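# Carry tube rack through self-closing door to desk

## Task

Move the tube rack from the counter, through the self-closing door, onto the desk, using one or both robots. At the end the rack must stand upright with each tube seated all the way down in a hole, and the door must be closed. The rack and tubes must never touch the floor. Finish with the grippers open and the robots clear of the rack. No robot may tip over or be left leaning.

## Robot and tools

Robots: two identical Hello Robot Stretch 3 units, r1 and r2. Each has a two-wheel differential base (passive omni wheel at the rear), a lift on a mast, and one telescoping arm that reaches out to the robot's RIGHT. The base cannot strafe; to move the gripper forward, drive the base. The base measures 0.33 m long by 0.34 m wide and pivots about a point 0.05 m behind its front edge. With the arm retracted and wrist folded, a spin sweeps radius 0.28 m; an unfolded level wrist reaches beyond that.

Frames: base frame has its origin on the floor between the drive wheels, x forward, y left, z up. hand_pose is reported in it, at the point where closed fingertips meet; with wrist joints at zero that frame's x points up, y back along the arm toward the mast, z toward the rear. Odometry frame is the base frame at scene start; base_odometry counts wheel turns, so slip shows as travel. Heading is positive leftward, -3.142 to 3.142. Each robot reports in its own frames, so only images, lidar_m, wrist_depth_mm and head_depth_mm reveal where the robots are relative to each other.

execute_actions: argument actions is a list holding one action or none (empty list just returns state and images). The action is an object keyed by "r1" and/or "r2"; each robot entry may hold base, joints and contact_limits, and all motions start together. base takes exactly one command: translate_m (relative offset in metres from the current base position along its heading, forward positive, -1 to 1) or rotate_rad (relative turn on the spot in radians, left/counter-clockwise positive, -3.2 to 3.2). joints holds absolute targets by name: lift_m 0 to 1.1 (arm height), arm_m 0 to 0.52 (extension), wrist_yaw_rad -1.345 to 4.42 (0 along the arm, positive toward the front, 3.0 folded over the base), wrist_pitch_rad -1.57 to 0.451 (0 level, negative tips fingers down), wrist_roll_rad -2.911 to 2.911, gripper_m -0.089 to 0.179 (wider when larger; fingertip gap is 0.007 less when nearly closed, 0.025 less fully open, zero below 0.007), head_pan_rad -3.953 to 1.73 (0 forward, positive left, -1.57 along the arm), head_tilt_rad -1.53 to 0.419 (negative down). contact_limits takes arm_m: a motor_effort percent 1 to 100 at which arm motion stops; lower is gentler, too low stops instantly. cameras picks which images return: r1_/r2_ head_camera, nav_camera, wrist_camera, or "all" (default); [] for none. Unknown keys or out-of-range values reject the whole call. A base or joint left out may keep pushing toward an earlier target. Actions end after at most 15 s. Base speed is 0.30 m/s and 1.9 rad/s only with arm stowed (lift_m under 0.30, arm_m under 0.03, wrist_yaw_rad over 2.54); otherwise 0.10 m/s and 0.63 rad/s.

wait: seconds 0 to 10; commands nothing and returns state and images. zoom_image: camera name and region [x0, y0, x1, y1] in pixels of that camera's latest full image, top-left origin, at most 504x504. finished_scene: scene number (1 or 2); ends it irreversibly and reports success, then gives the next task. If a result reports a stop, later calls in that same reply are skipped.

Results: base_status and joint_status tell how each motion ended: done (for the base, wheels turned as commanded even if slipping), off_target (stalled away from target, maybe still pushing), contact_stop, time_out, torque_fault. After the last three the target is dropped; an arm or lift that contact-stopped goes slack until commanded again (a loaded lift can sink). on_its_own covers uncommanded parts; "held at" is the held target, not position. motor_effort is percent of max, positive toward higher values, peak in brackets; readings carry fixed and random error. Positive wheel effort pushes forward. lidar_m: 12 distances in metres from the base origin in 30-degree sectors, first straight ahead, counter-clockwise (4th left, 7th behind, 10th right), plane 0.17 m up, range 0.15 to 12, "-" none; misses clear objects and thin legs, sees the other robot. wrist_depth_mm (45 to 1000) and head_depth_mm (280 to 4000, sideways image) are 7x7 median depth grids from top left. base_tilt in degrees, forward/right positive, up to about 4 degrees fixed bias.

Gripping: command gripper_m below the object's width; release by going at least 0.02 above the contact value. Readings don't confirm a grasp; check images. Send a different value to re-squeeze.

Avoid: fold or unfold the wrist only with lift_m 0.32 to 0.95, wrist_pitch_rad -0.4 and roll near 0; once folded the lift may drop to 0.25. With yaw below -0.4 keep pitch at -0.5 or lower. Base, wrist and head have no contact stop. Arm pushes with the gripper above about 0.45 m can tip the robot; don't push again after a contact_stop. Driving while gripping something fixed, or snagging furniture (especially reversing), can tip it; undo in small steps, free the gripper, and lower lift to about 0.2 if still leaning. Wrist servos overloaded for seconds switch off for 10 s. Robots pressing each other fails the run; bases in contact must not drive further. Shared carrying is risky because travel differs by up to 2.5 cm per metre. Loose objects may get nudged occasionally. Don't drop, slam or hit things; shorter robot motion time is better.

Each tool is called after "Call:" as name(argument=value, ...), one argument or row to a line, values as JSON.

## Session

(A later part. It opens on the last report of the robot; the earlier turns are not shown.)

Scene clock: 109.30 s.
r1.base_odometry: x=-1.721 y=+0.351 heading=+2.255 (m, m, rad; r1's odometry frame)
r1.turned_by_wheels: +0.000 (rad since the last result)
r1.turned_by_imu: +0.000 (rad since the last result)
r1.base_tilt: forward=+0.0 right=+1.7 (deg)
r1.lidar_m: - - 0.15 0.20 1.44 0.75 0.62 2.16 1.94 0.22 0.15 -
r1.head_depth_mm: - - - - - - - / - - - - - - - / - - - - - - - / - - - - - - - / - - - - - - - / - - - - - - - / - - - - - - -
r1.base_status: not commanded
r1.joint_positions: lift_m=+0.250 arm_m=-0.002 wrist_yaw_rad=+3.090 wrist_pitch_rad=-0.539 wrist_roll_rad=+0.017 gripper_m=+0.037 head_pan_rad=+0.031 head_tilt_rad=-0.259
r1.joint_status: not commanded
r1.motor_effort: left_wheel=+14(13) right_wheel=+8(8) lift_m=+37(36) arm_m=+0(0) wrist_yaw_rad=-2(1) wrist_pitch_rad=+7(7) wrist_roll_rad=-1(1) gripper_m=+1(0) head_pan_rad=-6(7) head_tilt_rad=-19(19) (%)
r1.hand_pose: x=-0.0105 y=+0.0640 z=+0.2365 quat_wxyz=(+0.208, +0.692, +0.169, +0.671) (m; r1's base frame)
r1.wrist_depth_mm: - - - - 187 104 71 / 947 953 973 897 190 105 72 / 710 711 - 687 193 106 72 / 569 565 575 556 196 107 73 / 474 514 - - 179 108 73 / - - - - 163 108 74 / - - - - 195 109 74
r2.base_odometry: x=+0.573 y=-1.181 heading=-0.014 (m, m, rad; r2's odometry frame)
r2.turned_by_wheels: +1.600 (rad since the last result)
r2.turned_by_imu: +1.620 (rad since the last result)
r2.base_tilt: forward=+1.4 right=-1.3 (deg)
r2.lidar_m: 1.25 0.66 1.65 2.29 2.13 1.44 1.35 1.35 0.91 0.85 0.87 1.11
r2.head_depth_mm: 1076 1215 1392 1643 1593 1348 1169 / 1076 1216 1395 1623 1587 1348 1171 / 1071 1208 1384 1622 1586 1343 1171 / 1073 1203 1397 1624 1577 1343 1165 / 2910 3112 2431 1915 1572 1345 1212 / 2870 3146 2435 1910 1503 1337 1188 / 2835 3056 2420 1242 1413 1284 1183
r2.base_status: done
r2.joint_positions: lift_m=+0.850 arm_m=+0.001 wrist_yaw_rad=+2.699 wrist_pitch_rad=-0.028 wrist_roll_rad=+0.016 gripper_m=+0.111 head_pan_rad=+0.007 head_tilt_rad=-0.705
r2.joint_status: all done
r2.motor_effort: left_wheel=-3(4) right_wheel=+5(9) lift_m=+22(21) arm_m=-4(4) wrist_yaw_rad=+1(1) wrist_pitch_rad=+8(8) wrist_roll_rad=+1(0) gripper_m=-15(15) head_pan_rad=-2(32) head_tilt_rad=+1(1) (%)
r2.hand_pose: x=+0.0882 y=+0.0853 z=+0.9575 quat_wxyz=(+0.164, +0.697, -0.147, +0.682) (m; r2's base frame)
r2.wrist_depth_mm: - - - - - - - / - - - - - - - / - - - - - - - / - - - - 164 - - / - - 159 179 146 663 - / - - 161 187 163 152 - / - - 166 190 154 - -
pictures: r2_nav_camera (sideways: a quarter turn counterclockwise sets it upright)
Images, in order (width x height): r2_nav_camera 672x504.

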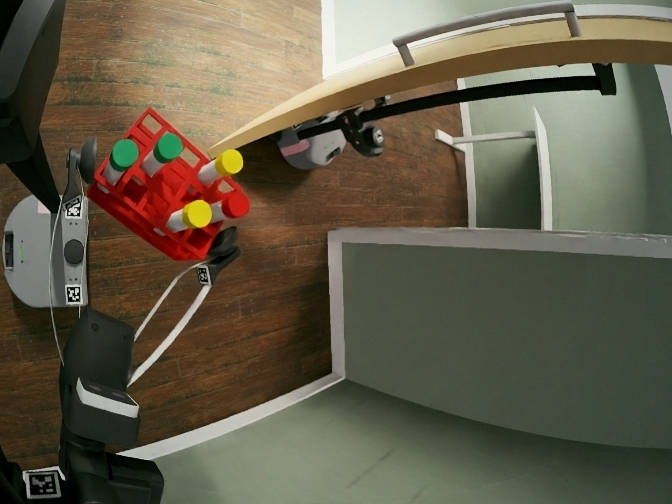

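Call:
execute_actions(
  actions=[
    {"r2":{"base":{"translate_m":0.35},"joints":{"head_tilt_rad":-0.9}},"r1":{"joints":{"head_pan_rad":-1.5,"head_tilt_rad":-0.9}}},
  ],
  cameras=["r2_nav_camera","r1_nav_camera"],
)

Scene clock: 115.10 s.
r1.base_odometry: x=-1.721 y=+0.351 heading=+2.256 (m, m, rad; r1's odometry frame)
r1.turned_by_wheels: +0.000 (rad since the last result)
r1.turned_by_imu: -0.123 (rad since the last result)
r1.base_tilt: forward=+0.3 right=+1.9 (deg)
r1.lidar_m: - - 0.15 0.19 1.48 1.12 0.60 1.90 1.93 0.47 0.15 -
r1.head_depth_mm: 2451 2147 1795 1547 1349 1197 1076 / 373 513 1749 1534 1341 1194 1098 / - 351 467 723 1305 1193 - / - - - 351 484 928 1093 / - - - - 305 361 524 / - - - - - - 309 / - - - - - - -
r1.base_status: not commanded
r1.joint_positions: lift_m=+0.250 arm_m=-0.002 wrist_yaw_rad=+3.090 wrist_pitch_rad=-0.539 wrist_roll_rad=+0.017 gripper_m=+0.037 head_pan_rad=-1.072 head_tilt_rad=-0.980
r1.joint_status: head_pan_rad time_out (moved -1.103 of -1.531); head_tilt_rad time_out (moved -0.721 of -0.641)
r1.on_its_own: head_pan_rad is held at -1.095, not at your -1.500, since a time_out; head_tilt_rad is held at -0.980, not at your -0.900, since a time_out; left_wheel is at rest, and its effort (+21) is outside its rest range (-18 to +18)
r1.motor_effort: left_wheel=+21(24) right_wheel=+0(32) lift_m=+36(36) arm_m=+0(0) wrist_yaw_rad=-2(1) wrist_pitch_rad=+7(7) wrist_roll_rad=-1(2) gripper_m=+1(0) head_pan_rad=-9(76) head_tilt_rad=+0(65) (%)
r1.hand_pose: x=-0.0104 y=+0.0640 z=+0.2365 quat_wxyz=(+0.208, +0.692, +0.169, +0.671) (m; r1's base frame)
r1.wrist_depth_mm: - - 788 451 187 118 86 / 942 954 864 500 195 121 88 / 713 714 - 555 204 125 89 / 570 577 571 530 213 128 91 / 476 513 - - 206 131 93 / - - - - 194 135 95 / - - - - 233 138 96
r2.base_odometry: x=+0.923 y=-1.186 heading=-0.014 (m, m, rad; r2's odometry frame)
r2.turned_by_wheels: +0.000 (rad since the last result)
r2.turned_by_imu: +0.000 (rad since the last result)
r2.base_tilt: forward=+1.4 right=-1.4 (deg)
r2.lidar_m: 0.91 0.73 0.43 2.32 2.36 1.81 1.69 1.29 0.88 0.82 0.83 0.99
r2.head_depth_mm: 821 957 1153 1441 1401 1243 1115 / 818 958 1145 1434 1402 1243 1114 / 815 952 1143 1419 1399 1243 1113 / 801 933 1121 1410 1398 1249 1112 / 2637 2210 1881 1598 1401 1186 711 / 2692 2280 1873 1601 1368 310 308 / 2631 2305 1884 1378 1266 322 300
r2.base_status: done
r2.joint_positions: lift_m=+0.850 arm_m=+0.001 wrist_yaw_rad=+2.699 wrist_pitch_rad=-0.028 wrist_roll_rad=+0.016 gripper_m=+0.111 head_pan_rad=+0.007 head_tilt_rad=-0.889
r2.joint_status: all done
r2.motor_effort: left_wheel=-4(6) right_wheel=+4(10) lift_m=+22(21) arm_m=-4(4) wrist_yaw_rad=+0(0) wrist_pitch_rad=+8(8) wrist_roll_rad=+0(0) gripper_m=-14(15) head_pan_rad=-3(3) head_tilt_rad=-5(20) (%)
r2.hand_pose: x=+0.0882 y=+0.0853 z=+0.9575 quat_wxyz=(+0.164, +0.697, -0.147, +0.682) (m; r2's base frame)
r2.wrist_depth_mm: - - - 466 714 - - / - - - 477 729 - - / - - - 496 703 - - / - - - 493 163 - - / - - 159 178 146 - - / - - 162 187 163 153 - / - - 166 190 153 791 -
pictures: r1_nav_camera (sideways: a quarter turn counterclockwise sets it upright), r2_nav_camera (sideways: a quarter turn counterclockwise sets it upright)
Images, in order (width x height): r1_nav_camera 672x504, r2_nav_camera 672x504.

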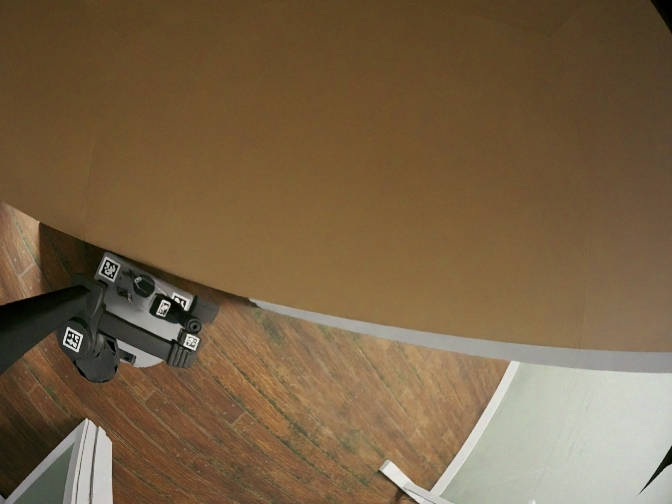

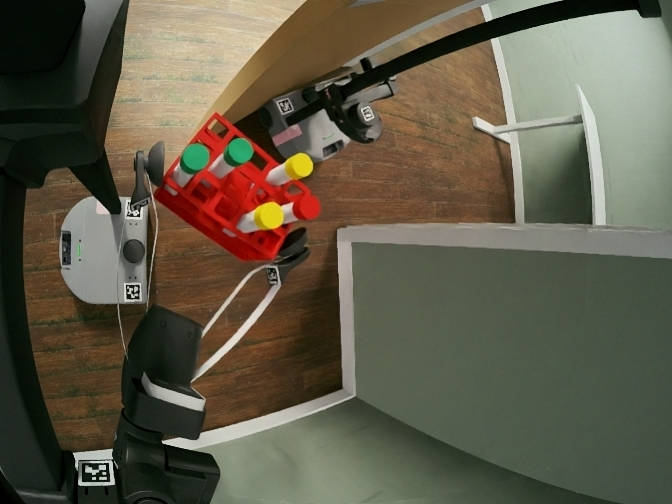

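Call:
execute_actions(
  actions=[
    {"r1":{"base":{"rotate_rad":0.5},"joints":{"head_pan_rad":-0.9,"head_tilt_rad":-0.9}}},
  ],
  cameras=["r2_nav_camera"],
)

Call:
execute_actions(
  actions=[
    {"r1":{"base":{"translate_m":0.2}}},
  ],
  cameras=["r2_nav_camera"],
)

Scene clock: 119.00 s.
r1.base_odometry: x=-1.721 y=+0.350 heading=+2.755 (m, m, rad; r1's odometry frame)
r1.turned_by_wheels: +0.499 (rad since the last result)
r1.turned_by_imu: +0.320 (rad since the last result)
r1.base_tilt: forward=+0.0 right=+1.8 (deg)
r1.lidar_m: - - 0.15 0.23 1.37 0.56 0.61 2.09 1.90 0.20 0.15 -
r1.head_depth_mm: - - - - 721 1210 1084 / - - - - 355 1149 1101 / - - - - - 512 - / - - - - - - 472 / - - - - - - - / - - - - - - - / - - - - - - -
r1.base_status: done
r1.joint_positions: lift_m=+0.250 arm_m=-0.002 wrist_yaw_rad=+3.084 wrist_pitch_rad=-0.538 wrist_roll_rad=+0.015 gripper_m=+0.037 head_pan_rad=-0.820 head_tilt_rad=-0.948
r1.joint_status: head_pan_rad off_target (ended at -0.820, target -0.900); head_tilt_rad off_target (ended at -0.948, target -0.900)
r1.on_its_own: right_wheel is at rest, and its effort (+43) is outside its rest range (-18 to +18)
r1.motor_effort: left_wheel=+6(19) right_wheel=+43(100) lift_m=+33(37) arm_m=+0(2) wrist_yaw_rad=+3(25) wrist_pitch_rad=+7(8) wrist_roll_rad=-1(1) gripper_m=-1(1) head_pan_rad=-32(42) head_tilt_rad=+23(28) (%)
r1.hand_pose: x=-0.0092 y=+0.0640 z=+0.2367 quat_wxyz=(+0.209, +0.692, +0.167, +0.671) (m; r1's base frame)
r1.wrist_depth_mm: - - - 969 198 107 73 / 940 940 966 909 200 108 74 / 714 714 - 690 203 109 74 / 570 575 575 557 207 110 74 / 479 513 - - 185 110 75 / - - - - 168 111 75 / - - - - 211 112 75
r2.base_odometry: x=+0.923 y=-1.186 heading=-0.014 (m, m, rad; r2's odometry frame)
r2.turned_by_wheels: +0.000 (rad since the last result)
r2.turned_by_imu: -0.001 (rad since the last result)
r2.base_tilt: forward=+1.4 right=-1.4 (deg)
r2.lidar_m: 0.91 0.42 0.42 2.32 2.36 1.81 1.69 1.29 0.88 0.82 0.83 0.98
r2.head_depth_mm: 821 956 1151 1433 1401 1247 1111 / 817 954 1143 1424 1403 1241 1110 / 813 953 1140 1416 1395 1241 1112 / 799 933 1121 1418 1399 1249 1110 / 2643 2225 1886 1609 1401 1189 712 / 2685 2287 1886 1612 1373 310 308 / 2625 2276 1876 1335 1291 322 300
r2.base_status: not commanded
r2.joint_positions: lift_m=+0.850 arm_m=+0.001 wrist_yaw_rad=+2.699 wrist_pitch_rad=-0.028 wrist_roll_rad=+0.016 gripper_m=+0.111 head_pan_rad=+0.007 head_tilt_rad=-0.889
r2.joint_status: not commanded
r2.motor_effort: left_wheel=-3(3) right_wheel=+5(4) lift_m=+21(22) arm_m=-4(4) wrist_yaw_rad=+0(2) wrist_pitch_rad=+8(8) wrist_roll_rad=+0(0) gripper_m=-15(15) head_pan_rad=-2(2) head_tilt_rad=-5(5) (%)
r2.hand_pose: x=+0.0882 y=+0.0853 z=+0.9575 quat_wxyz=(+0.164, +0.697, -0.147, +0.682) (m; r2's base frame)
r2.wrist_depth_mm: - - - - - - - / - - - - - - - / - - - - 421 - - / - - - - 164 - - / - - 160 179 146 - - / - - 162 186 162 152 - / - - 166 191 153 796 -
pictures: r2_nav_camera (sideways: a quarter turn counterclockwise sets it upright)
Images, in order (width x height): r2_nav_camera 672x504.

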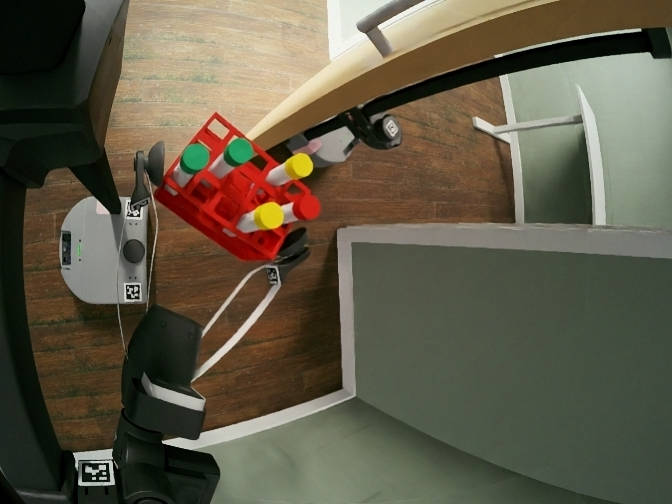

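Scene clock: 121.17 s.
r1.base_odometry: x=-1.906 y=+0.426 heading=+2.755 (m, m, rad; r1's odometry frame)
r1.turned_by_wheels: +0.000 (rad since the last result)
r1.turned_by_imu: -0.027 (rad since the last result)
r1.base_tilt: forward=+0.1 right=+1.8 (deg)
r1.lidar_m: - - 0.15 0.20 1.38 0.57 0.61 2.09 1.90 0.21 0.15 -
r1.head_depth_mm: - - - - 735 1203 1077 / - - - - 440 1160 1094 / - - - - - 501 - / - - - - - - 526 / - - - - - - 395 / - - - - - - - / - - - - - - -
r1.base_status: translate_m off_target (by the wheels' count: +0.1999 of +0.2000)
r1.joint_positions: lift_m=+0.250 arm_m=-0.002 wrist_yaw_rad=+3.091 wrist_pitch_rad=-0.539 wrist_roll_rad=+0.015 gripper_m=+0.037 head_pan_rad=-0.765 head_tilt_rad=-0.977
r1.joint_status: not commanded
r1.motor_effort: left_wheel=+14(39) right_wheel=+11(43) lift_m=+35(38) arm_m=+0(0) wrist_yaw_rad=-2(8) wrist_pitch_rad=+7(8) wrist_roll_rad=-1(1) gripper_m=+1(1) head_pan_rad=-54(54) head_tilt_rad=+36(36) (%)
r1.hand_pose: x=-0.0106 y=+0.0640 z=+0.2366 quat_wxyz=(+0.207, +0.691, +0.169, +0.671) (m; r1's base frame)
r1.wrist_depth_mm: - - - 931 188 103 71 / 950 944 953 897 191 104 72 / 710 711 - 684 193 105 72 / 575 571 577 560 197 106 72 / 481 512 - - 179 107 73 / - - - - 162 108 73 / - - - - 194 109 73
r2.base_odometry: x=+0.923 y=-1.186 heading=-0.014 (m, m, rad; r2's odometry frame)
r2.turned_by_wheels: +0.000 (rad since the last result)
r2.turned_by_imu: +0.000 (rad since the last result)
r2.base_tilt: forward=+1.4 right=-1.4 (deg)
r2.lidar_m: 0.91 0.42 0.42 2.31 2.36 1.81 1.69 1.30 0.88 0.82 0.83 0.98
r2.head_depth_mm: 820 955 1152 1434 1403 1241 1110 / 819 954 1146 1420 1404 1244 1113 / 814 950 1139 1420 1394 1244 1116 / 801 935 1114 1412 1405 1246 1110 / 2650 2215 1879 1606 1396 1196 712 / 2713 2285 1889 1608 1378 310 308 / 2653 2291 1897 1326 1296 322 300
r2.base_status: not commanded
r2.joint_positions: lift_m=+0.850 arm_m=+0.001 wrist_yaw_rad=+2.699 wrist_pitch_rad=-0.028 wrist_roll_rad=+0.016 gripper_m=+0.111 head_pan_rad=+0.007 head_tilt_rad=-0.889
r2.joint_status: not commanded
r2.motor_effort: left_wheel=-3(3) right_wheel=+4(5) lift_m=+22(22) arm_m=-4(4) wrist_yaw_rad=+0(0) wrist_pitch_rad=+8(8) wrist_roll_rad=+0(0) gripper_m=-15(15) head_pan_rad=-2(2) head_tilt_rad=-5(5) (%)
r2.hand_pose: x=+0.0882 y=+0.0853 z=+0.9575 quat_wxyz=(+0.164, +0.697, -0.147, +0.682) (m; r2's base frame)
r2.wrist_depth_mm: - - - - - - - / - - - - - - - / - - - - 425 - - / - - - - 164 - - / - - 159 179 146 - - / - - 161 188 162 153 - / - - 165 190 154 789 -
pictures: r2_nav_camera (sideways: a quarter turn counterclockwise sets it upright)
Images, in order (width x height): r2_nav_camera 672x504.

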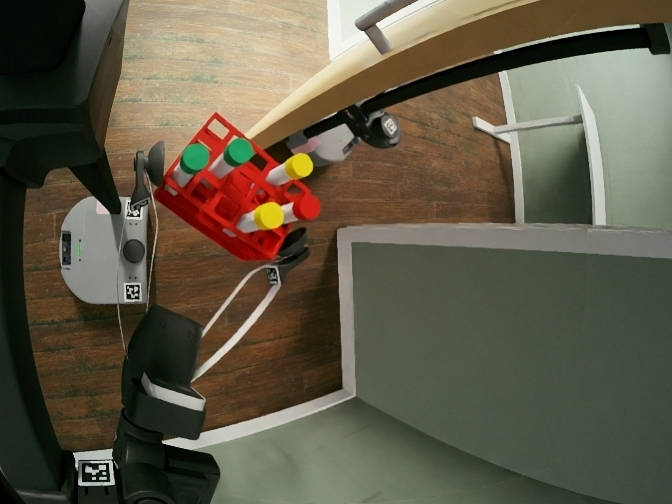

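Call:
execute_actions(
  actions=[
    {"r2":{"base":{"translate_m":-0.35}},"r1":{"base":{"translate_m":-0.25},"joints":{"head_pan_rad":0,"head_tilt_rad":-0.3}}},
  ],
  cameras=[],
)

Call:
execute_actions(
  actions=[
    {"r1":{"base":{"translate_m":0.6}}},
  ],
  cameras=["r2_nav_camera"],
)

Scene clock: 126.47 s.
r1.base_odometry: x=-1.674 y=+0.332 heading=+2.756 (m, m, rad; r1's odometry frame)
r1.turned_by_wheels: +0.001 (rad since the last result)
r1.turned_by_imu: +0.006 (rad since the last result)
r1.base_tilt: forward=+0.1 right=+1.9 (deg)
r1.lidar_m: - - 0.15 0.18 1.20 0.35 1.38 1.85 1.76 2.50 0.33 0.15
r1.head_depth_mm: - - - - - - - / - - - - - - - / - - - - - - - / - - - - - - - / - - - - - - - / - - - - - - - / - - - - - - -
r1.base_status: done
r1.joint_positions: lift_m=+0.250 arm_m=-0.002 wrist_yaw_rad=+3.090 wrist_pitch_rad=-0.539 wrist_roll_rad=+0.015 gripper_m=+0.037 head_pan_rad=-0.007 head_tilt_rad=-0.306
r1.joint_status: all done
r1.motor_effort: left_wheel=+14(40) right_wheel=+2(15) lift_m=+35(36) arm_m=+0(0) wrist_yaw_rad=-1(2) wrist_pitch_rad=+7(7) wrist_roll_rad=-1(1) gripper_m=-1(1) head_pan_rad=+3(54) head_tilt_rad=+3(54) (%)
r1.hand_pose: x=-0.0104 y=+0.0640 z=+0.2366 quat_wxyz=(+0.207, +0.691, +0.169, +0.671) (m; r1's base frame)
r1.wrist_depth_mm: 922 - - 291 191 142 112 / 900 940 969 323 204 149 117 / 660 722 - 359 219 156 122 / 328 570 573 410 236 166 127 / 342 517 - - 248 175 133 / - - - - 247 186 139 / - - - - 298 198 146
r2.base_odometry: x=+0.573 y=-1.181 heading=-0.014 (m, m, rad; r2's odometry frame)
r2.turned_by_wheels: +0.000 (rad since the last result)
r2.turned_by_imu: -0.002 (rad since the last result)
r2.base_tilt: forward=+1.4 right=-1.3 (deg)
r2.lidar_m: 0.96 1.02 1.65 2.28 2.13 1.44 1.34 1.35 0.91 0.85 0.87 1.11
r2.head_depth_mm: 1144 1330 1599 1603 1400 1245 1117 / 1141 1326 1597 1609 1398 1241 1115 / 1136 1326 1592 1607 1409 1241 1113 / 1133 1337 1627 1607 1399 1249 1113 / 875 1018 1207 1506 1394 1194 710 / 856 1035 1264 1540 1395 310 308 / 912 1082 1329 1569 1399 325 300
r2.base_status: done
r2.joint_positions: lift_m=+0.850 arm_m=+0.001 wrist_yaw_rad=+2.699 wrist_pitch_rad=-0.028 wrist_roll_rad=+0.016 gripper_m=+0.111 head_pan_rad=+0.007 head_tilt_rad=-0.889
r2.joint_status: not commanded
r2.motor_effort: left_wheel=-3(6) right_wheel=+5(6) lift_m=+21(21) arm_m=-4(4) wrist_yaw_rad=+1(0) wrist_pitch_rad=+8(8) wrist_roll_rad=+0(0) gripper_m=-15(15) head_pan_rad=-2(3) head_tilt_rad=-5(5) (%)
r2.hand_pose: x=+0.0882 y=+0.0853 z=+0.9575 quat_wxyz=(+0.164, +0.697, -0.147, +0.682) (m; r2's base frame)
r2.wrist_depth_mm: - - - - - - 887 / - - - - - - 896 / - - - - - - 902 / - - - - 164 - 880 / - - 159 178 146 - 919 / - - 162 187 162 153 883 / - - 166 190 154 - 987
pictures: none
No camera images: the call's "cameras" was empty. Leave "cameras" out to get every camera's image.

Scene clock: 130.07 s.
r1.base_odometry: x=-2.230 y=+0.557 heading=+2.756 (m, m, rad; r1's odometry frame)
r1.turned_by_wheels: +0.000 (rad since the last result)
r1.turned_by_imu: -0.669 (rad since the last result)
r1.base_tilt: forward=+0.2 right=+2.0 (deg)
r1.lidar_m: - - 0.15 0.20 2.03 1.60 0.80 0.79 2.27 0.22 0.15 -
r1.head_depth_mm: - - - - - - - / - - - - - - - / - - - - - - - / - - - - - - - / - - - - - - - / - - - - - - - / - - - - - - -
r1.base_status: done
r1.joint_positions: lift_m=+0.250 arm_m=-0.002 wrist_yaw_rad=+3.090 wrist_pitch_rad=-0.539 wrist_roll_rad=+0.017 gripper_m=+0.037 head_pan_rad=+0.018 head_tilt_rad=-0.263
r1.joint_status: not commanded
r1.motor_effort: left_wheel=+10(55) right_wheel=+10(83) lift_m=+36(38) arm_m=+0(0) wrist_yaw_rad=-2(24) wrist_pitch_rad=+7(8) wrist_roll_rad=-2(3) gripper_m=+0(0) head_pan_rad=-7(9) head_tilt_rad=-18(20) (%)
r1.hand_pose: x=-0.0105 y=+0.0640 z=+0.2366 quat_wxyz=(+0.208, +0.692, +0.169, +0.671) (m; r1's base frame)
r1.wrist_depth_mm: - 954 - - 186 103 71 / 953 955 950 908 190 104 72 / 712 712 - 662 193 106 72 / 565 578 577 556 195 106 73 / 477 513 - - 179 108 73 / - - - - 163 108 74 / - - - - 194 109 74
r2.base_odometry: x=+0.573 y=-1.181 heading=-0.014 (m, m, rad; r2's odometry frame)
r2.turned_by_wheels: +0.000 (rad since the last result)
r2.turned_by_imu: -0.001 (rad since the last result)
r2.base_tilt: forward=+1.3 right=-1.4 (deg)
r2.lidar_m: 1.25 1.03 0.82 2.29 2.13 1.44 1.35 1.35 0.91 0.85 0.86 1.11
r2.head_depth_mm: 1138 1343 1602 1612 1405 1241 1110 / 1139 1332 1595 1609 1408 1242 1113 / 1135 1324 1592 1598 1398 1239 1112 / 1132 1332 1619 1609 1399 1252 1110 / 2902 2279 1882 1608 1397 1192 711 / 2883 2297 1887 1607 1397 310 308 / 2790 2284 1877 1515 1400 324 300
r2.base_status: not commanded
r2.joint_positions: lift_m=+0.850 arm_m=+0.001 wrist_yaw_rad=+2.699 wrist_pitch_rad=-0.028 wrist_roll_rad=+0.016 gripper_m=+0.111 head_pan_rad=+0.007 head_tilt_rad=-0.889
r2.joint_status: not commanded
r2.motor_effort: left_wheel=-3(3) right_wheel=+5(5) lift_m=+21(22) arm_m=-4(4) wrist_yaw_rad=+0(1) wrist_pitch_rad=+8(8) wrist_roll_rad=+1(0) gripper_m=-15(15) head_pan_rad=-3(4) head_tilt_rad=-5(5) (%)
r2.hand_pose: x=+0.0882 y=+0.0853 z=+0.9575 quat_wxyz=(+0.164, +0.697, -0.147, +0.682) (m; r2's base frame)
r2.wrist_depth_mm: - - - 838 968 - - / - - - 887 991 - - / - - - 903 978 - - / - - - 898 164 - - / - - 160 179 146 - - / - - 162 187 162 153 - / - - 166 190 153 - -
pictures: r2_nav_camera (sideways: a quarter turn counterclockwise sets it upright)
Images, in order (width x height): r2_nav_camera 672x504.

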